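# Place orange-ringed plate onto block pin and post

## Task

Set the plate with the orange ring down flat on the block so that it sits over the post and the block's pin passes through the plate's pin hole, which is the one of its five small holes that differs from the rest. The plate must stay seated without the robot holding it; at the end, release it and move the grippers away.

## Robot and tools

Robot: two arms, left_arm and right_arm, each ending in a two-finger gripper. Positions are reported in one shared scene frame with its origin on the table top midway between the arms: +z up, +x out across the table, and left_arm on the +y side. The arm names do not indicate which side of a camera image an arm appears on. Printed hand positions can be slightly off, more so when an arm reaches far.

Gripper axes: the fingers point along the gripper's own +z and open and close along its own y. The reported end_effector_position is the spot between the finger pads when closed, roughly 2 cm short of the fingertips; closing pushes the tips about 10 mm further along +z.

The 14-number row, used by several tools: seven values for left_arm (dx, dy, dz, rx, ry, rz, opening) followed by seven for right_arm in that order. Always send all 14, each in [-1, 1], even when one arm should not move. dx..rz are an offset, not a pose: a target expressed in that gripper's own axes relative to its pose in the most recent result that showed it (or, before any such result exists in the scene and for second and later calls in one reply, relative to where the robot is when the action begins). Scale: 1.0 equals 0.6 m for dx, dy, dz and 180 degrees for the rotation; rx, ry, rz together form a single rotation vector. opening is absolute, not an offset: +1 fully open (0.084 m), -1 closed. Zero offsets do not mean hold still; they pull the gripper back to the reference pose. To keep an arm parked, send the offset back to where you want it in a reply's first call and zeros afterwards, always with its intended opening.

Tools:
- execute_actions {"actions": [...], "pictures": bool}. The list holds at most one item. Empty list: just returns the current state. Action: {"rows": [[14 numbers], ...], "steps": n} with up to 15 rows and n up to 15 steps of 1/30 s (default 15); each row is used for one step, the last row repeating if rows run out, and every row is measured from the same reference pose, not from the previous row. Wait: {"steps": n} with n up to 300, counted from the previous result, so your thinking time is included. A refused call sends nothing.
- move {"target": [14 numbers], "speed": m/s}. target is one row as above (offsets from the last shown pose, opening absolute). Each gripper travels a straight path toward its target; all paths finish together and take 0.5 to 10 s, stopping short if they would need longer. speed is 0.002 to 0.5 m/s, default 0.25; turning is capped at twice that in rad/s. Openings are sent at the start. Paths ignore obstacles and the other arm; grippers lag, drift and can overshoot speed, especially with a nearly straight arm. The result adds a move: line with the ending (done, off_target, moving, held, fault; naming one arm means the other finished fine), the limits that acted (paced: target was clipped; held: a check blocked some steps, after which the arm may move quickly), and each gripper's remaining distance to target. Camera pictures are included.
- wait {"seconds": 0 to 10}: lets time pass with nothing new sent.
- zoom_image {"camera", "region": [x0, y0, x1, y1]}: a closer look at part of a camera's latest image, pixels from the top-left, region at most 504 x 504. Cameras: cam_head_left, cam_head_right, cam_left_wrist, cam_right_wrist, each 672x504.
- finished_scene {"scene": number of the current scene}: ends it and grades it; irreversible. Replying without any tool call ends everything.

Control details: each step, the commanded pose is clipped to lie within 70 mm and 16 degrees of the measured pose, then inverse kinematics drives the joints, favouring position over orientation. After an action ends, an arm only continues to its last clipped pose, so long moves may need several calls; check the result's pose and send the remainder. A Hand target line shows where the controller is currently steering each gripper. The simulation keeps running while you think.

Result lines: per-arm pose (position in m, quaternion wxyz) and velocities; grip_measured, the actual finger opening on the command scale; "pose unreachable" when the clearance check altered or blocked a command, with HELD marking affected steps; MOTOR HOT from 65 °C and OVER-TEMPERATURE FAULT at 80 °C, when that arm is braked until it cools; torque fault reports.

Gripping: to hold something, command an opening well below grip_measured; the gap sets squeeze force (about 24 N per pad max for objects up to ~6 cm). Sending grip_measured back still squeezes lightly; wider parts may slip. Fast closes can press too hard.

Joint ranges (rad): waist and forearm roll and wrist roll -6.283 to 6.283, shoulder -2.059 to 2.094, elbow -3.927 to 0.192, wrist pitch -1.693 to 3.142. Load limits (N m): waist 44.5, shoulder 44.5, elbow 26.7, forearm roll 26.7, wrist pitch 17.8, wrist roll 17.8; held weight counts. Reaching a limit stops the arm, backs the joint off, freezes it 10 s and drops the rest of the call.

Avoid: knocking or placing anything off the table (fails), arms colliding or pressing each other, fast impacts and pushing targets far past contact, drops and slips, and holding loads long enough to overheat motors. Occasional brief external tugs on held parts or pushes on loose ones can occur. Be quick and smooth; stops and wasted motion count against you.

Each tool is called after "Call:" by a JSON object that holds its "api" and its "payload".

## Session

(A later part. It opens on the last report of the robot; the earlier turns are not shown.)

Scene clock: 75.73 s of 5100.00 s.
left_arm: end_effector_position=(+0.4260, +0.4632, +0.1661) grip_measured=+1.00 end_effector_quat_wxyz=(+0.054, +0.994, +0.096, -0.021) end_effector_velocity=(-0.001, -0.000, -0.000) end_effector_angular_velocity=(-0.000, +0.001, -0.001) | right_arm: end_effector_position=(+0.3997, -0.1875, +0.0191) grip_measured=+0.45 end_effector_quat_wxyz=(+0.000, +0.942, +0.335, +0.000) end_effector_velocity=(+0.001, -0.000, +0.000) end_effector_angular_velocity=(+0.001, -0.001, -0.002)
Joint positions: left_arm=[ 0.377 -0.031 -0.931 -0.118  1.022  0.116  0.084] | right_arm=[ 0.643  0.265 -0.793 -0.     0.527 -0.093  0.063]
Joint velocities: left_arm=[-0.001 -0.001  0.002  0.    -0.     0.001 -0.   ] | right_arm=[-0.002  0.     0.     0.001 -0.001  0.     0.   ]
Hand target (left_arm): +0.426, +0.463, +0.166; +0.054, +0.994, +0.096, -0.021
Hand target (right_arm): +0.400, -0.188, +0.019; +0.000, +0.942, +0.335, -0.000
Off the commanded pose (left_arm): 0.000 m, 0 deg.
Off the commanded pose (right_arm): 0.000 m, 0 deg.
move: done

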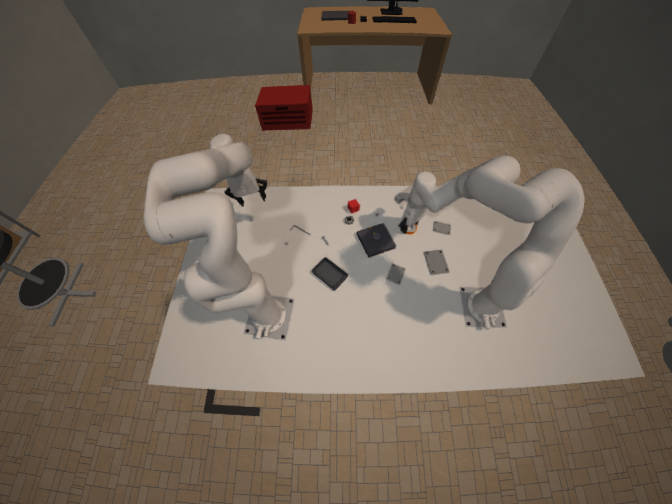

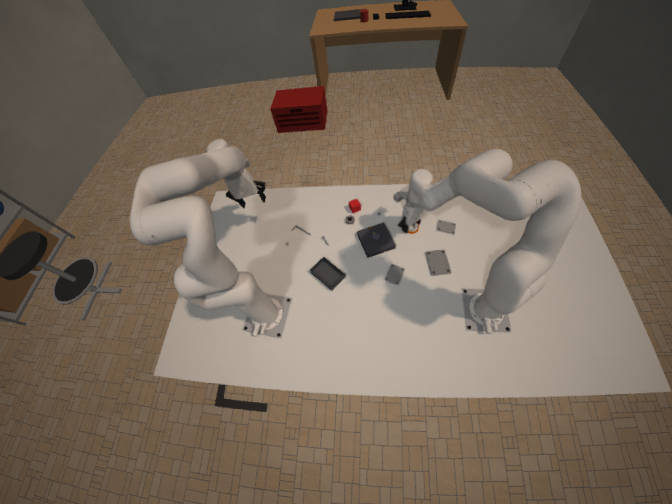

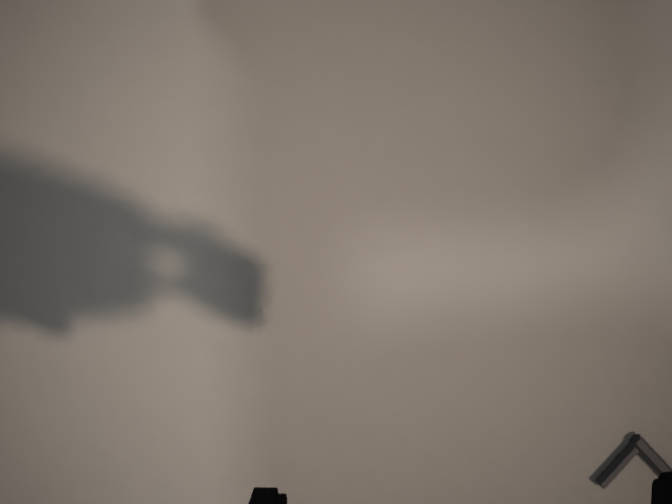

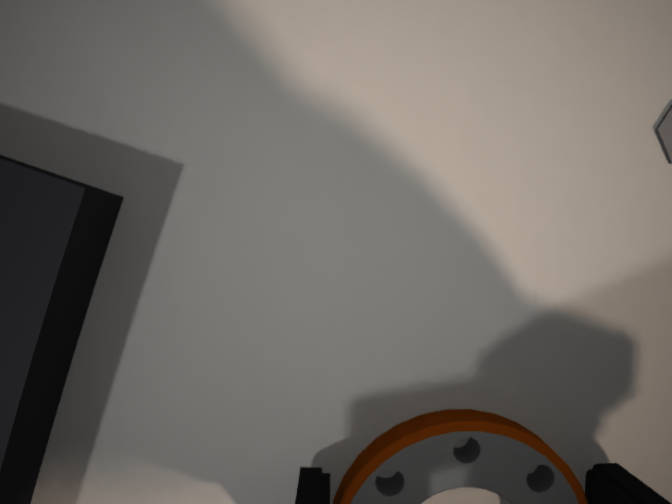

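Call:
{"api": "move", "payload": {"target": [0,0,0,0,0,0,1,0,0,0,0,0,0,1], "speed": 0.02}}

Call:
{"api": "move", "payload": {"target": [0,0,0,0,0,0,1,0,0,-0.18,0,0,0,1], "speed": 0.1}}

Call:
{"api": "wait", "payload": {"seconds": 0.7}}

Call:
{"api": "zoom_image", "payload": {"camera": "cam_right_wrist", "region": [310, 324, 510, 504]}}

Scene clock: 85.03 s of 5100.00 s.
left_arm: end_effector_position=(+0.4260, +0.4632, +0.1661) grip_measured=+1.00 end_effector_quat_wxyz=(+0.054, +0.994, +0.096, -0.021) end_effector_velocity=(-0.001, -0.000, -0.000) end_effector_angular_velocity=(-0.001, +0.002, +0.000) | right_arm: end_effector_position=(+0.3996, -0.1875, +0.0191) grip_measured=+1.00 end_effector_quat_wxyz=(+0.000, +0.942, +0.335, +0.000) end_effector_velocity=(-0.000, +0.000, +0.000) end_effector_angular_velocity=(+0.000, +0.000, -0.000)
Joint positions: left_arm=[ 0.377 -0.031 -0.931 -0.118  1.022  0.116  0.084] | right_arm=[ 0.643  0.265 -0.793 -0.     0.527 -0.093  0.084]
Joint velocities: left_arm=[ 0.    -0.     0.001 -0.     0.001  0.    -0.   ] | right_arm=[ 0.001 -0.    -0.     0.001  0.001  0.    -0.   ]
Hand target (left_arm): +0.426, +0.463, +0.166; +0.054, +0.994, +0.096, -0.021
Hand target (right_arm): +0.400, -0.187, +0.019; +0.000, +0.942, +0.335, +0.000
Off the commanded pose (left_arm): 0.000 m, 0 deg.
Off the commanded pose (right_arm): 0.000 m, 0 deg.
After step 90, 5.60 s passed at rest.
move: done

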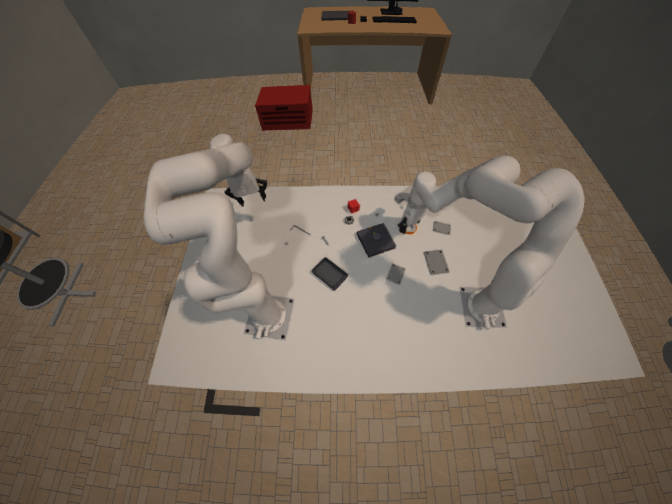

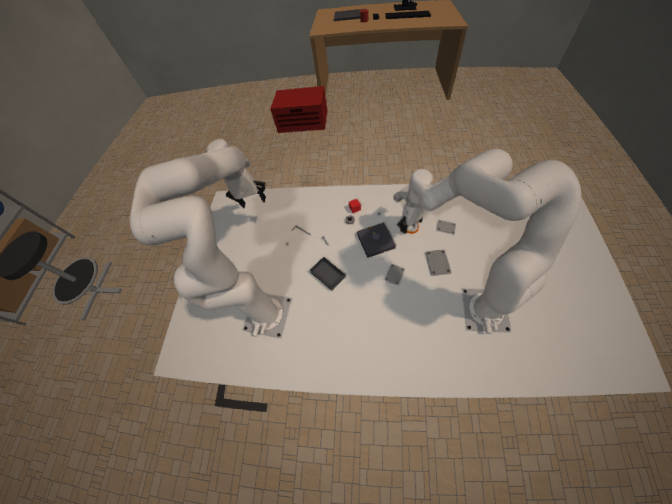

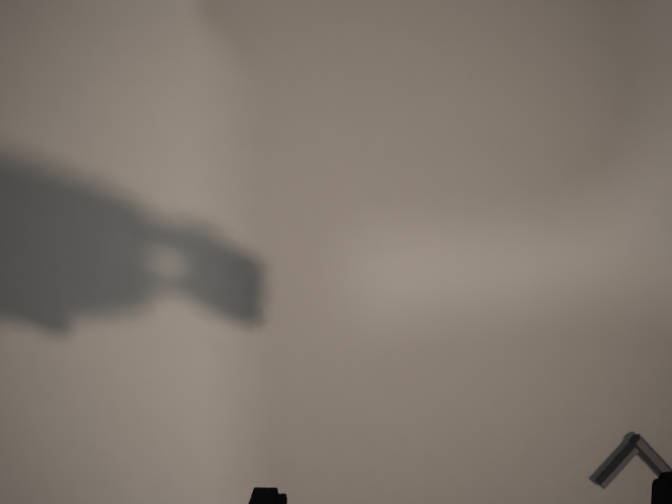

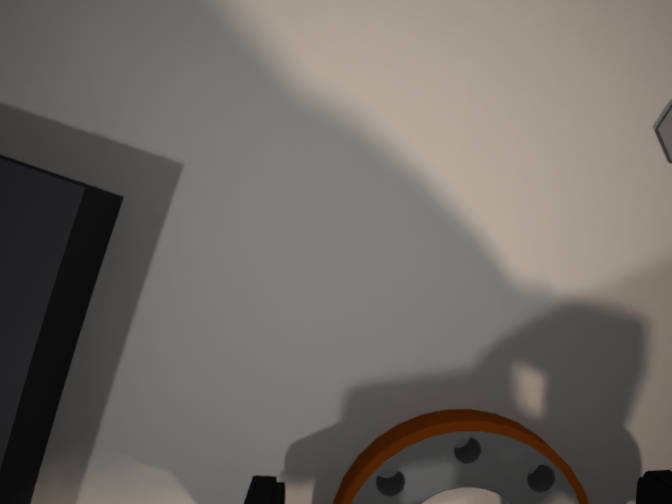

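Scene clock: 86.50 s of 5100.00 s.
left_arm: end_effector_position=(+0.4260, +0.4632, +0.1661) grip_measured=+1.00 end_effector_quat_wxyz=(+0.054, +0.994, +0.096, -0.021) end_effector_velocity=(-0.001, +0.001, -0.000) end_effector_angular_velocity=(+0.002, +0.001, -0.001) | right_arm: end_effector_position=(+0.3997, -0.1876, +0.1264) grip_measured=+1.00 end_effector_quat_wxyz=(+0.000, +0.942, +0.334, -0.000) end_effector_velocity=(+0.001, +0.001, +0.004) end_effector_angular_velocity=(-0.000, -0.003, +0.002)
Joint positions: left_arm=[ 0.377 -0.031 -0.931 -0.118  1.022  0.116  0.084] | right_arm=[ 0.643  0.022 -0.858 -0.     0.836 -0.092  0.084]
Joint velocities: left_arm=[ 0.001 -0.001  0.001  0.002  0.    -0.    -0.   ] | right_arm=[ 0.001 -0.005 -0.005 -0.003  0.007  0.     0.   ]
Hand target (left_arm): +0.426, +0.463, +0.166; +0.054, +0.994, +0.096, -0.021
Hand target (right_arm): +0.400, -0.187, +0.127; +0.000, +0.942, +0.334, +0.000
Off the commanded pose (left_arm): 0.000 m, 0 deg.
Off the commanded pose (right_arm): 0.001 m, 0 deg.
move: done

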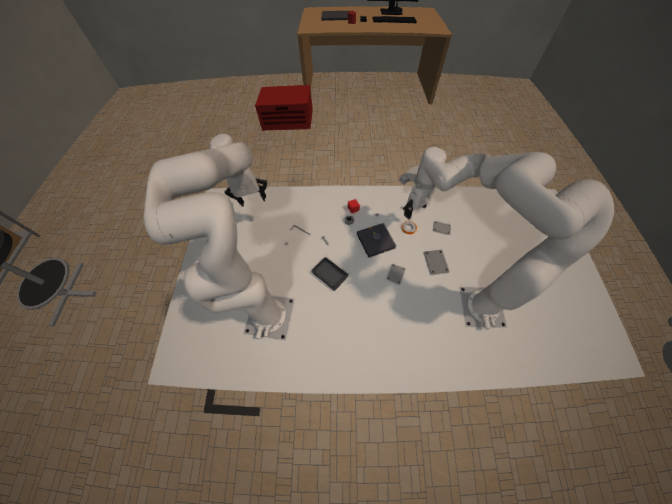

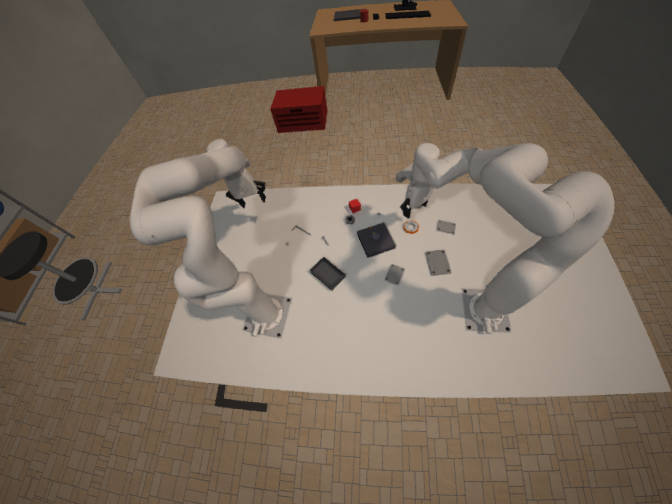

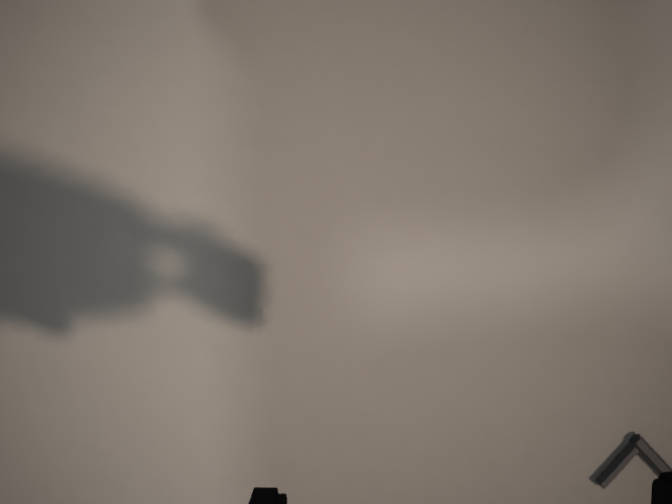

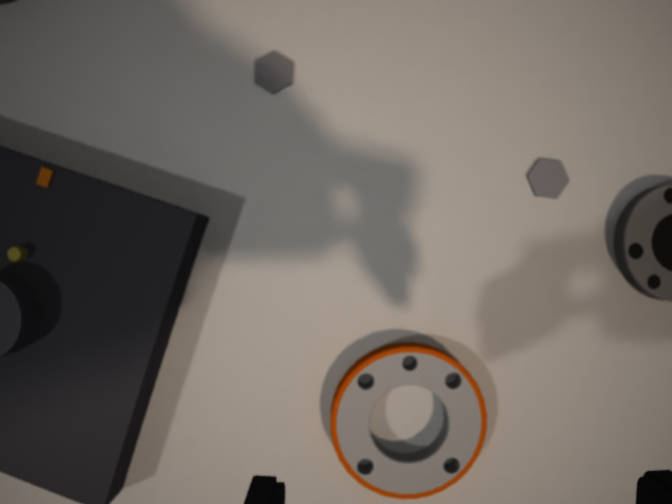

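Scene clock: 87.20 s of 5100.00 s.
left_arm: end_effector_position=(+0.4260, +0.4632, +0.1661) grip_measured=+1.00 end_effector_quat_wxyz=(+0.054, +0.994, +0.096, -0.021) end_effector_velocity=(-0.000, -0.000, -0.000) end_effector_angular_velocity=(-0.002, +0.001, +0.002) | right_arm: end_effector_position=(+0.3999, -0.1875, +0.1270) grip_measured=+1.00 end_effector_quat_wxyz=(+0.000, +0.942, +0.334, +0.000) end_effector_velocity=(-0.000, -0.000, -0.000) end_effector_angular_velocity=(-0.001, +0.000, +0.001)
Joint positions: left_arm=[ 0.377 -0.031 -0.931 -0.118  1.022  0.116  0.084] | right_arm=[ 0.643  0.021 -0.859 -0.     0.837 -0.092  0.084]
Joint velocities: left_arm=[ 0.     0.     0.001 -0.002 -0.    -0.001 -0.   ] | right_arm=[ 0.    -0.     0.    -0.001  0.001  0.     0.   ]
Hand target (left_arm): +0.426, +0.463, +0.166; +0.054, +0.994, +0.096, -0.021
Hand target (right_arm): +0.400, -0.187, +0.127; +0.000, +0.942, +0.334, +0.000
Off the commanded pose (left_arm): 0.000 m, 0 deg.
Off the commanded pose (right_arm): 0.000 m, 0 deg.
Steps of this call (steps 1 to 21: nothing new was sent). Readings (end_effector_position):
1: left_arm (+0.4260, +0.4632, +0.1661) | right_arm (+0.3997, -0.1876, +0.1265)
2: left_arm (+0.4260, +0.4632, +0.1661) | right_arm (+0.3998, -0.1876, +0.1266)
4: left_arm (+0.4260, +0.4632, +0.1661) | right_arm (+0.3998, -0.1875, +0.1268)
8: left_arm (+0.4260, +0.4632, +0.1661) | right_arm (+0.3999, -0.1875, +0.1269)
21: the state above

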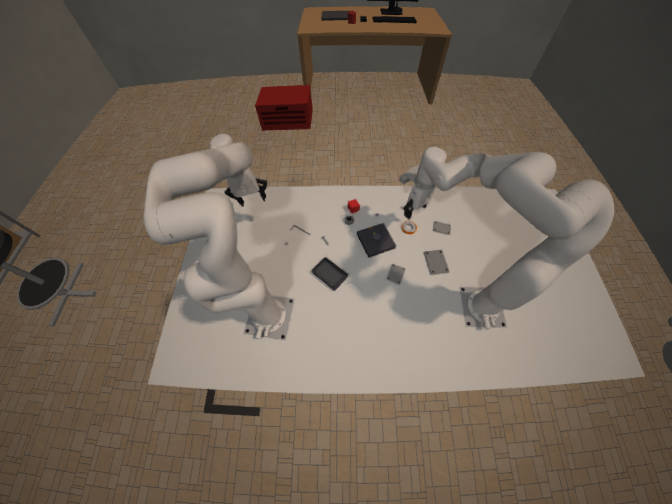

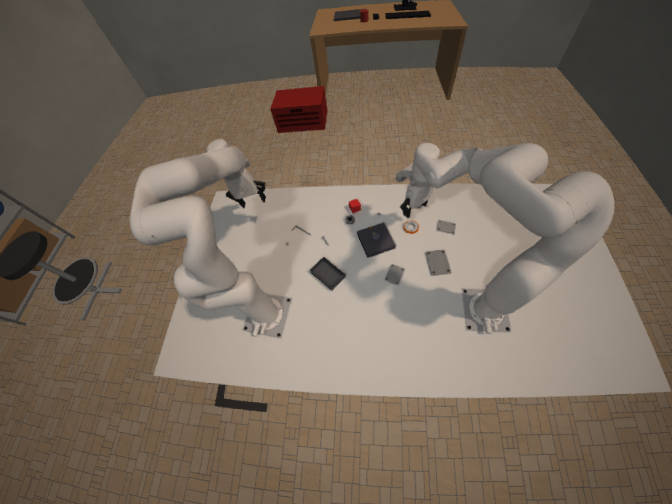

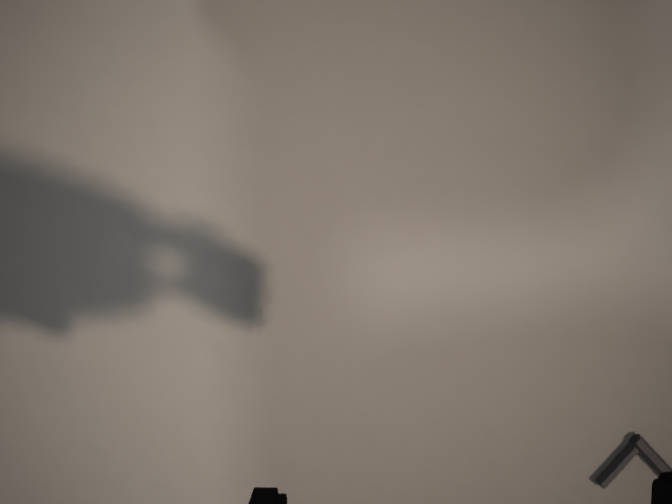

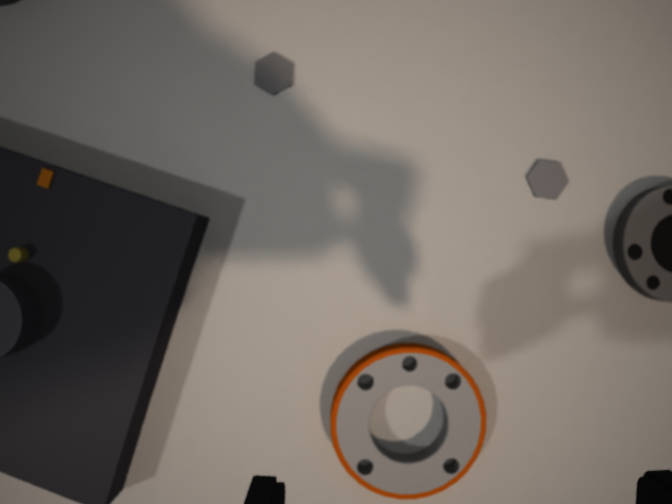

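Region (310, 324, 510, 504) of cam_right_wrist's 672x504 image, scaled by 2.520, with more detail than that image has; it fills the top 454 rows of this view, and the rest is white.

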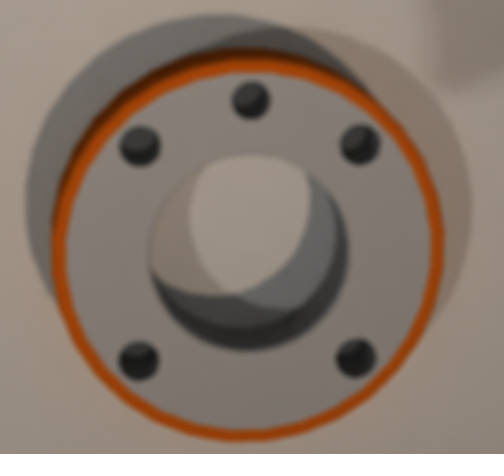

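Call:
{"api": "move", "payload": {"target": [0,0,0,0,0,0,1,0.0770,-0.2701,-0.0417,0,0,0.1017,1], "speed": 0.15}}

Call:
{"api": "wait", "payload": {"seconds": 0.7}}

Call:
{"api": "zoom_image", "payload": {"camera": "cam_right_wrist", "region": [310, 324, 510, 504]}}

Scene clock: 102.23 s of 5100.00 s.
left_arm: end_effector_position=(+0.4260, +0.4632, +0.1661) grip_measured=+1.00 end_effector_quat_wxyz=(+0.054, +0.994, +0.096, -0.021) end_effector_velocity=(+0.000, -0.001, +0.001) end_effector_angular_velocity=(-0.001, -0.001, -0.001) | right_arm: end_effector_position=(+0.3340, -0.0329, +0.1519) grip_measured=+1.00 end_effector_quat_wxyz=(+0.000, +0.984, +0.180, +0.000) end_effector_velocity=(-0.001, +0.003, +0.001) end_effector_angular_velocity=(+0.000, -0.001, -0.005)
Joint positions: left_arm=[ 0.377 -0.031 -0.931 -0.118  1.022  0.116  0.084] | right_arm=[ 0.979  0.17  -1.123 -0.001  0.953  0.563  0.084]
Joint velocities: left_arm=[-0.001 -0.    -0.001 -0.002  0.001  0.001  0.   ] | right_arm=[ 0.005  0.004 -0.009 -0.     0.004  0.01   0.   ]
Hand target (left_arm): +0.426, +0.463, +0.166; +0.054, +0.994, +0.096, -0.021
Hand target (right_arm): +0.334, -0.032, +0.152; +0.000, +0.984, +0.180, +0.000
Off the commanded pose (left_arm): 0.000 m, 0 deg.
Off the commanded pose (right_arm): 0.001 m, 0 deg.
After step 90, 10.47 s passed at rest.
move: done

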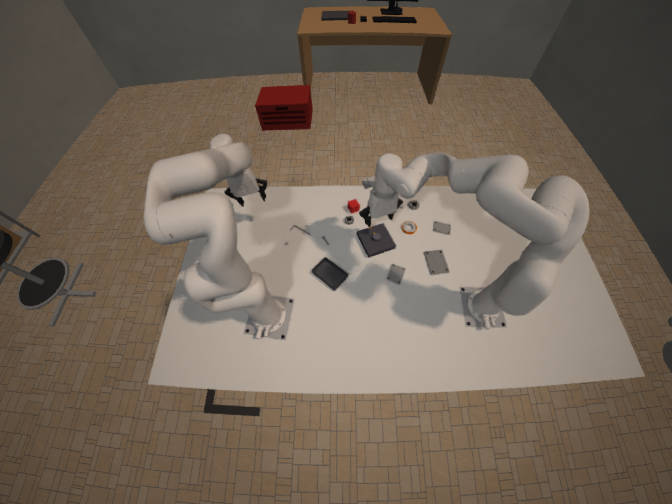

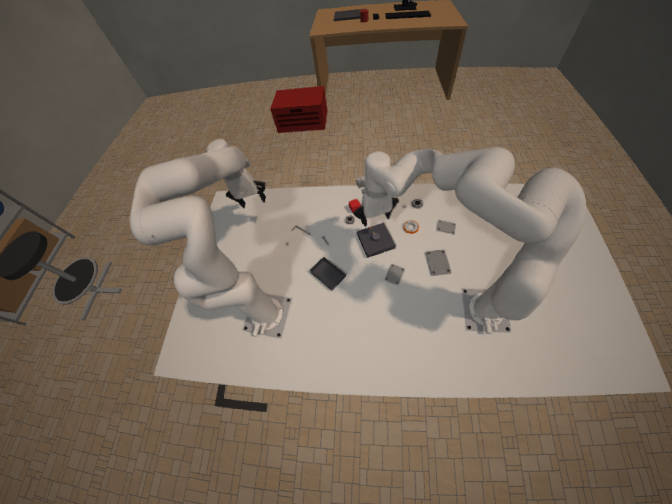

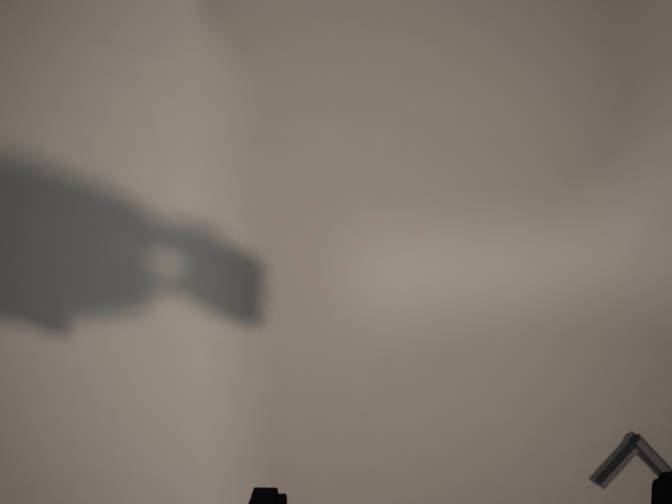

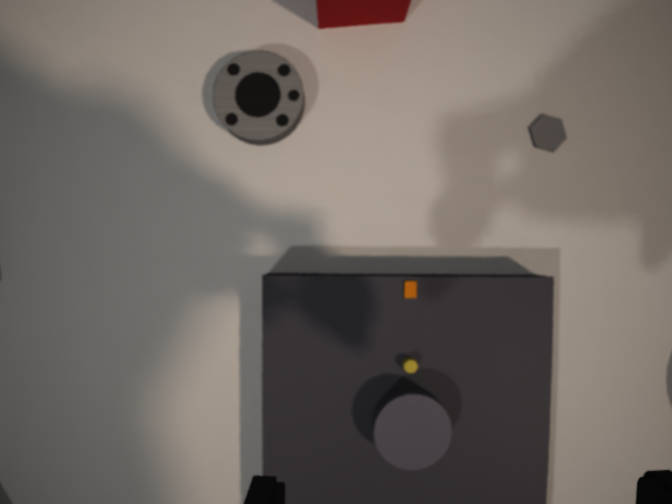

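Scene clock: 102.93 s of 5100.00 s.
left_arm: end_effector_position=(+0.4260, +0.4632, +0.1661) grip_measured=+1.00 end_effector_quat_wxyz=(+0.054, +0.994, +0.096, -0.021) end_effector_velocity=(-0.001, -0.000, -0.000) end_effector_angular_velocity=(-0.000, +0.001, -0.002) | right_arm: end_effector_position=(+0.3338, -0.0325, +0.1519) grip_measured=+1.00 end_effector_quat_wxyz=(+0.000, +0.984, +0.180, +0.000) end_effector_velocity=(+0.000, +0.000, +0.000) end_effector_angular_velocity=(-0.001, -0.002, +0.003)
Joint positions: left_arm=[ 0.377 -0.031 -0.931 -0.118  1.022  0.116  0.084] | right_arm=[ 0.98   0.17  -1.124 -0.001  0.954  0.564  0.084]
Joint velocities: left_arm=[-0.001 -0.     0.001  0.     0.001  0.     0.   ] | right_arm=[ 0.001  0.    -0.    -0.003 -0.001 -0.     0.   ]
Hand target (left_arm): +0.426, +0.463, +0.166; +0.054, +0.994, +0.096, -0.021
Hand target (right_arm): +0.334, -0.032, +0.152; +0.000, +0.984, +0.180, +0.000
Off the commanded pose (left_arm): 0.000 m, 0 deg.
Off the commanded pose (right_arm): 0.000 m, 0 deg.
Steps of this call (steps 1 to 21: nothing new was sent). Readings (end_effector_position):
1: left_arm (+0.4260, +0.4632, +0.1661) | right_arm (+0.3340, -0.0328, +0.1519)
2: left_arm (+0.4260, +0.4632, +0.1661) | right_arm (+0.3339, -0.0327, +0.1519)
4: left_arm (+0.4260, +0.4632, +0.1661) | right_arm (+0.3339, -0.0326, +0.1519)
8: left_arm (+0.4260, +0.4632, +0.1661) | right_arm (+0.3338, -0.0325, +0.1519)
21: the state above

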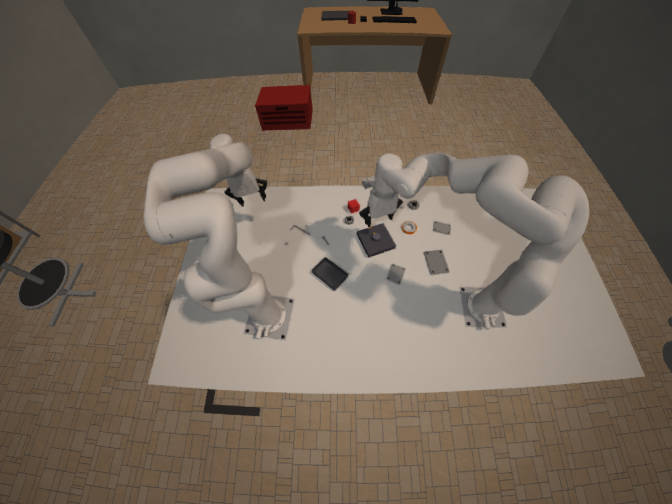

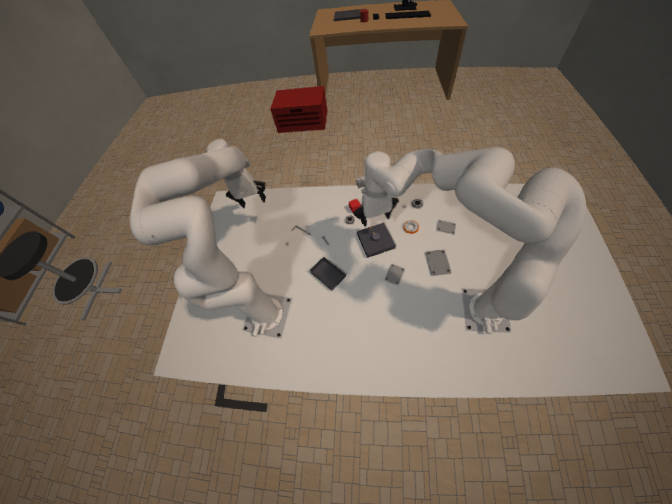

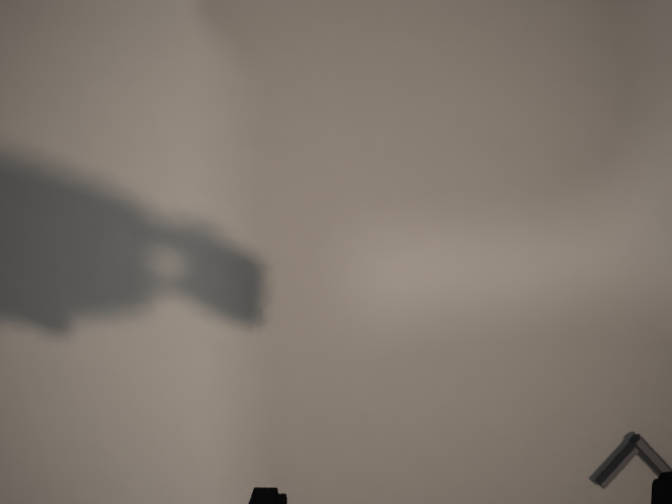

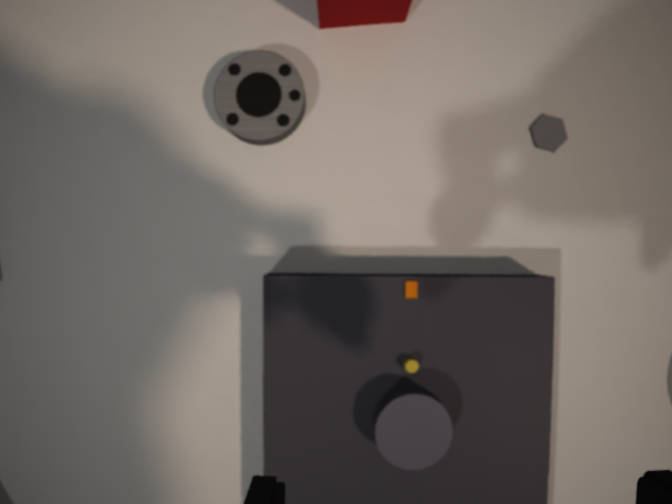

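Region (310, 324, 510, 504) of cam_right_wrist's 672x504 image, scaled by 2.520, with more detail than that image has; it fills the top 454 rows of this view, and the rest is white.

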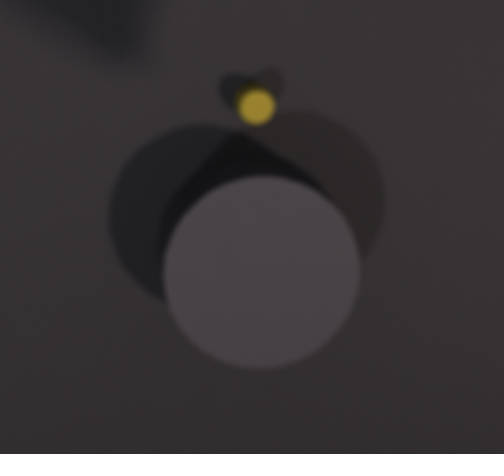

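Call:
{"api": "move", "payload": {"target": [0,0,0,0,0,0,1,-0.1207,0.0522,0.1,0,0,0,1], "speed": 0.12}}

Call:
{"api": "wait", "payload": {"seconds": 0.7}}

Call:
{"api": "zoom_image", "payload": {"camera": "cam_right_wrist", "region": [216, 132, 456, 372]}}

Scene clock: 112.17 s of 5100.00 s.
left_arm: end_effector_position=(+0.4260, +0.4632, +0.1661) grip_measured=+1.00 end_effector_quat_wxyz=(+0.054, +0.994, +0.096, -0.021) end_effector_velocity=(-0.000, -0.001, -0.000) end_effector_angular_velocity=(-0.002, +0.001, +0.000) | right_arm: end_effector_position=(+0.2774, -0.0871, +0.0924) grip_measured=+1.00 end_effector_quat_wxyz=(+0.000, +0.984, +0.180, +0.001) end_effector_velocity=(-0.002, -0.003, -0.003) end_effector_angular_velocity=(-0.003, +0.001, +0.000)
Joint positions: left_arm=[ 0.377 -0.031 -0.931 -0.118  1.022  0.116  0.084] | right_arm=[ 1.009  0.033 -0.756 -0.001  0.722  0.593  0.084]
Joint velocities: left_arm=[-0.001  0.     0.    -0.002  0.001  0.    -0.   ] | right_arm=[-0.    -0.003  0.012 -0.002 -0.006  0.001  0.   ]
Hand target (left_arm): +0.426, +0.463, +0.166; +0.054, +0.994, +0.096, -0.021
Hand target (right_arm): +0.277, -0.087, +0.092; +0.000, +0.984, +0.180, +0.000
Off the commanded pose (left_arm): 0.000 m, 0 deg.
Off the commanded pose (right_arm): 0.001 m, 0 deg.
After step 90, 5.00 s passed at rest.
move: done

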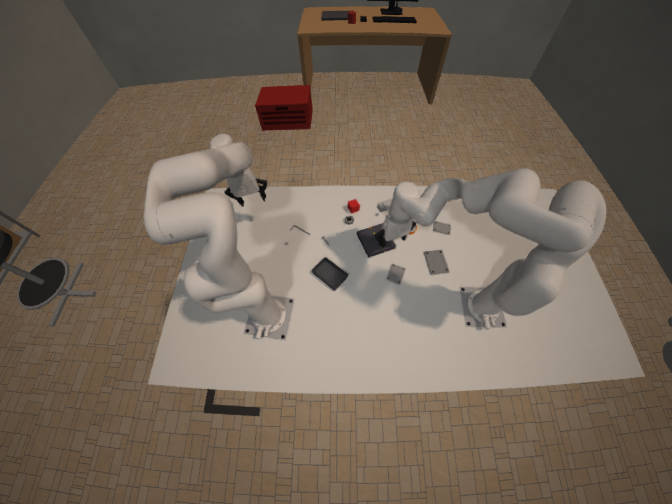

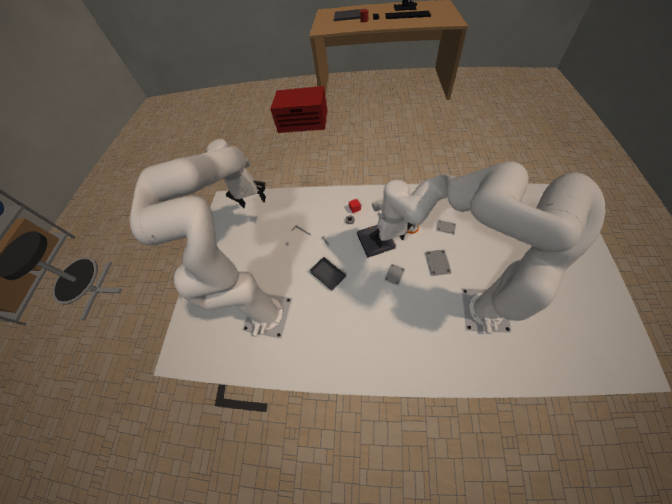

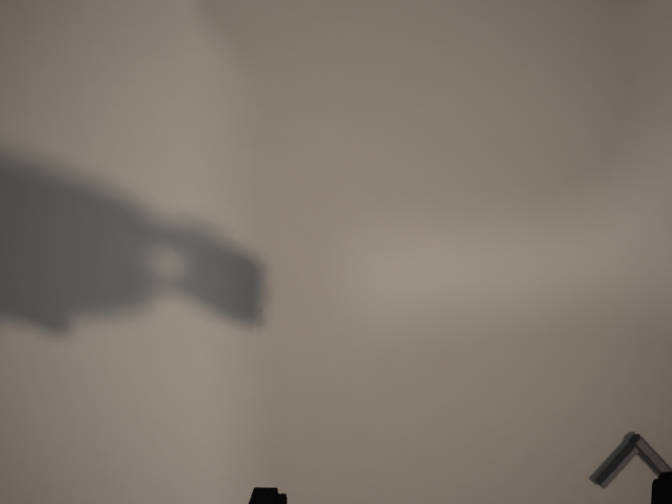

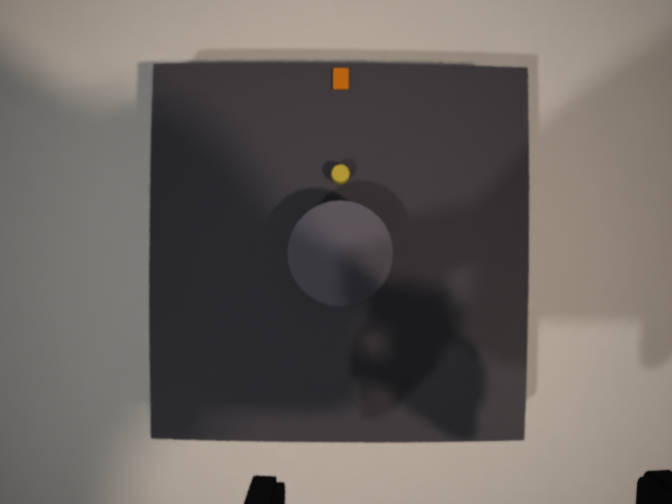

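Scene clock: 112.87 s of 5100.00 s.
left_arm: end_effector_position=(+0.4260, +0.4632, +0.1661) grip_measured=+1.00 end_effector_quat_wxyz=(+0.054, +0.994, +0.096, -0.021) end_effector_velocity=(-0.000, -0.000, -0.001) end_effector_angular_velocity=(-0.001, +0.001, +0.000) | right_arm: end_effector_position=(+0.2771, -0.0875, +0.0921) grip_measured=+1.00 end_effector_quat_wxyz=(+0.000, +0.984, +0.180, +0.000) end_effector_velocity=(-0.001, +0.000, -0.000) end_effector_angular_velocity=(-0.001, -0.000, +0.002)
Joint positions: left_arm=[ 0.377 -0.031 -0.931 -0.118  1.022  0.116  0.084] | right_arm=[ 1.009  0.033 -0.754 -0.001  0.721  0.594  0.084]
Joint velocities: left_arm=[ 0.     0.001  0.001 -0.001 -0.     0.    -0.   ] | right_arm=[ 0.002 -0.     0.001 -0.    -0.    -0.     0.   ]
Hand target (left_arm): +0.426, +0.463, +0.166; +0.054, +0.994, +0.096, -0.021
Hand target (right_arm): +0.277, -0.087, +0.092; +0.000, +0.984, +0.180, +0.000
Off the commanded pose (left_arm): 0.000 m, 0 deg.
Off the commanded pose (right_arm): 0.000 m, 0 deg.
Steps of this call (steps 1 to 21: nothing new was sent). Readings (end_effector_position):
1: left_arm (+0.4260, +0.4632, +0.1661) | right_arm (+0.2773, -0.0872, +0.0924)
2: left_arm (+0.4260, +0.4632, +0.1661) | right_arm (+0.2773, -0.0873, +0.0923)
4: left_arm (+0.4260, +0.4632, +0.1661) | right_arm (+0.2772, -0.0874, +0.0922)
8: left_arm (+0.4260, +0.4632, +0.1661) | right_arm (+0.2771, -0.0874, +0.0921)
21: the state above

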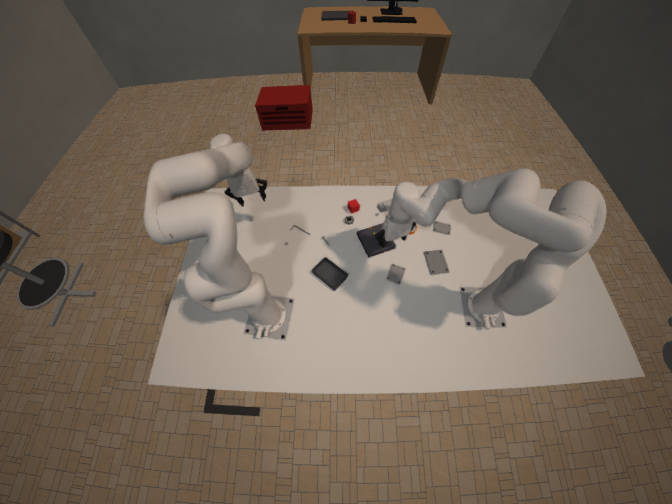

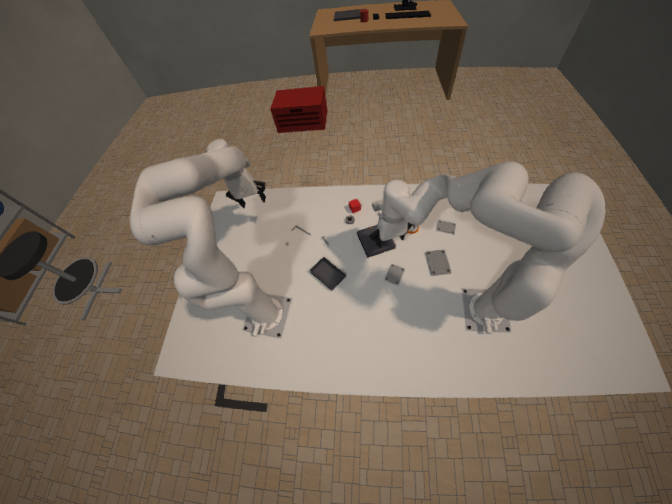

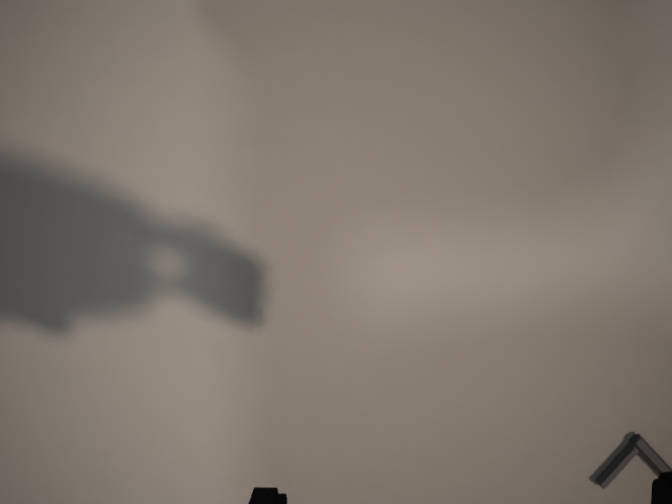

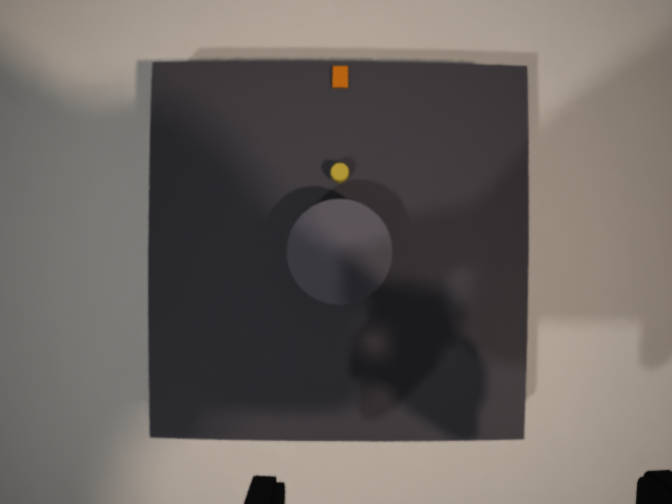

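Region (216, 132, 456, 372) of cam_right_wrist's 672x504 image, scaled by 2.100, with more detail than that image has.

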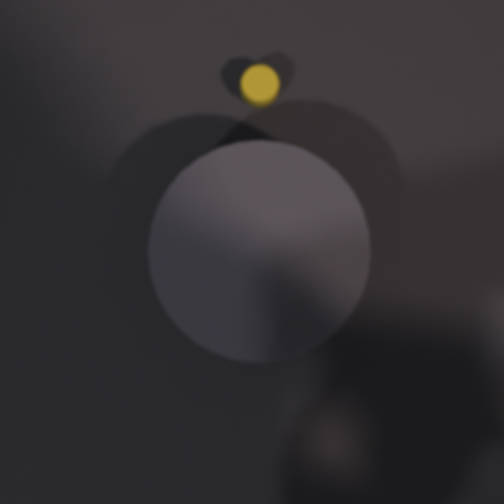

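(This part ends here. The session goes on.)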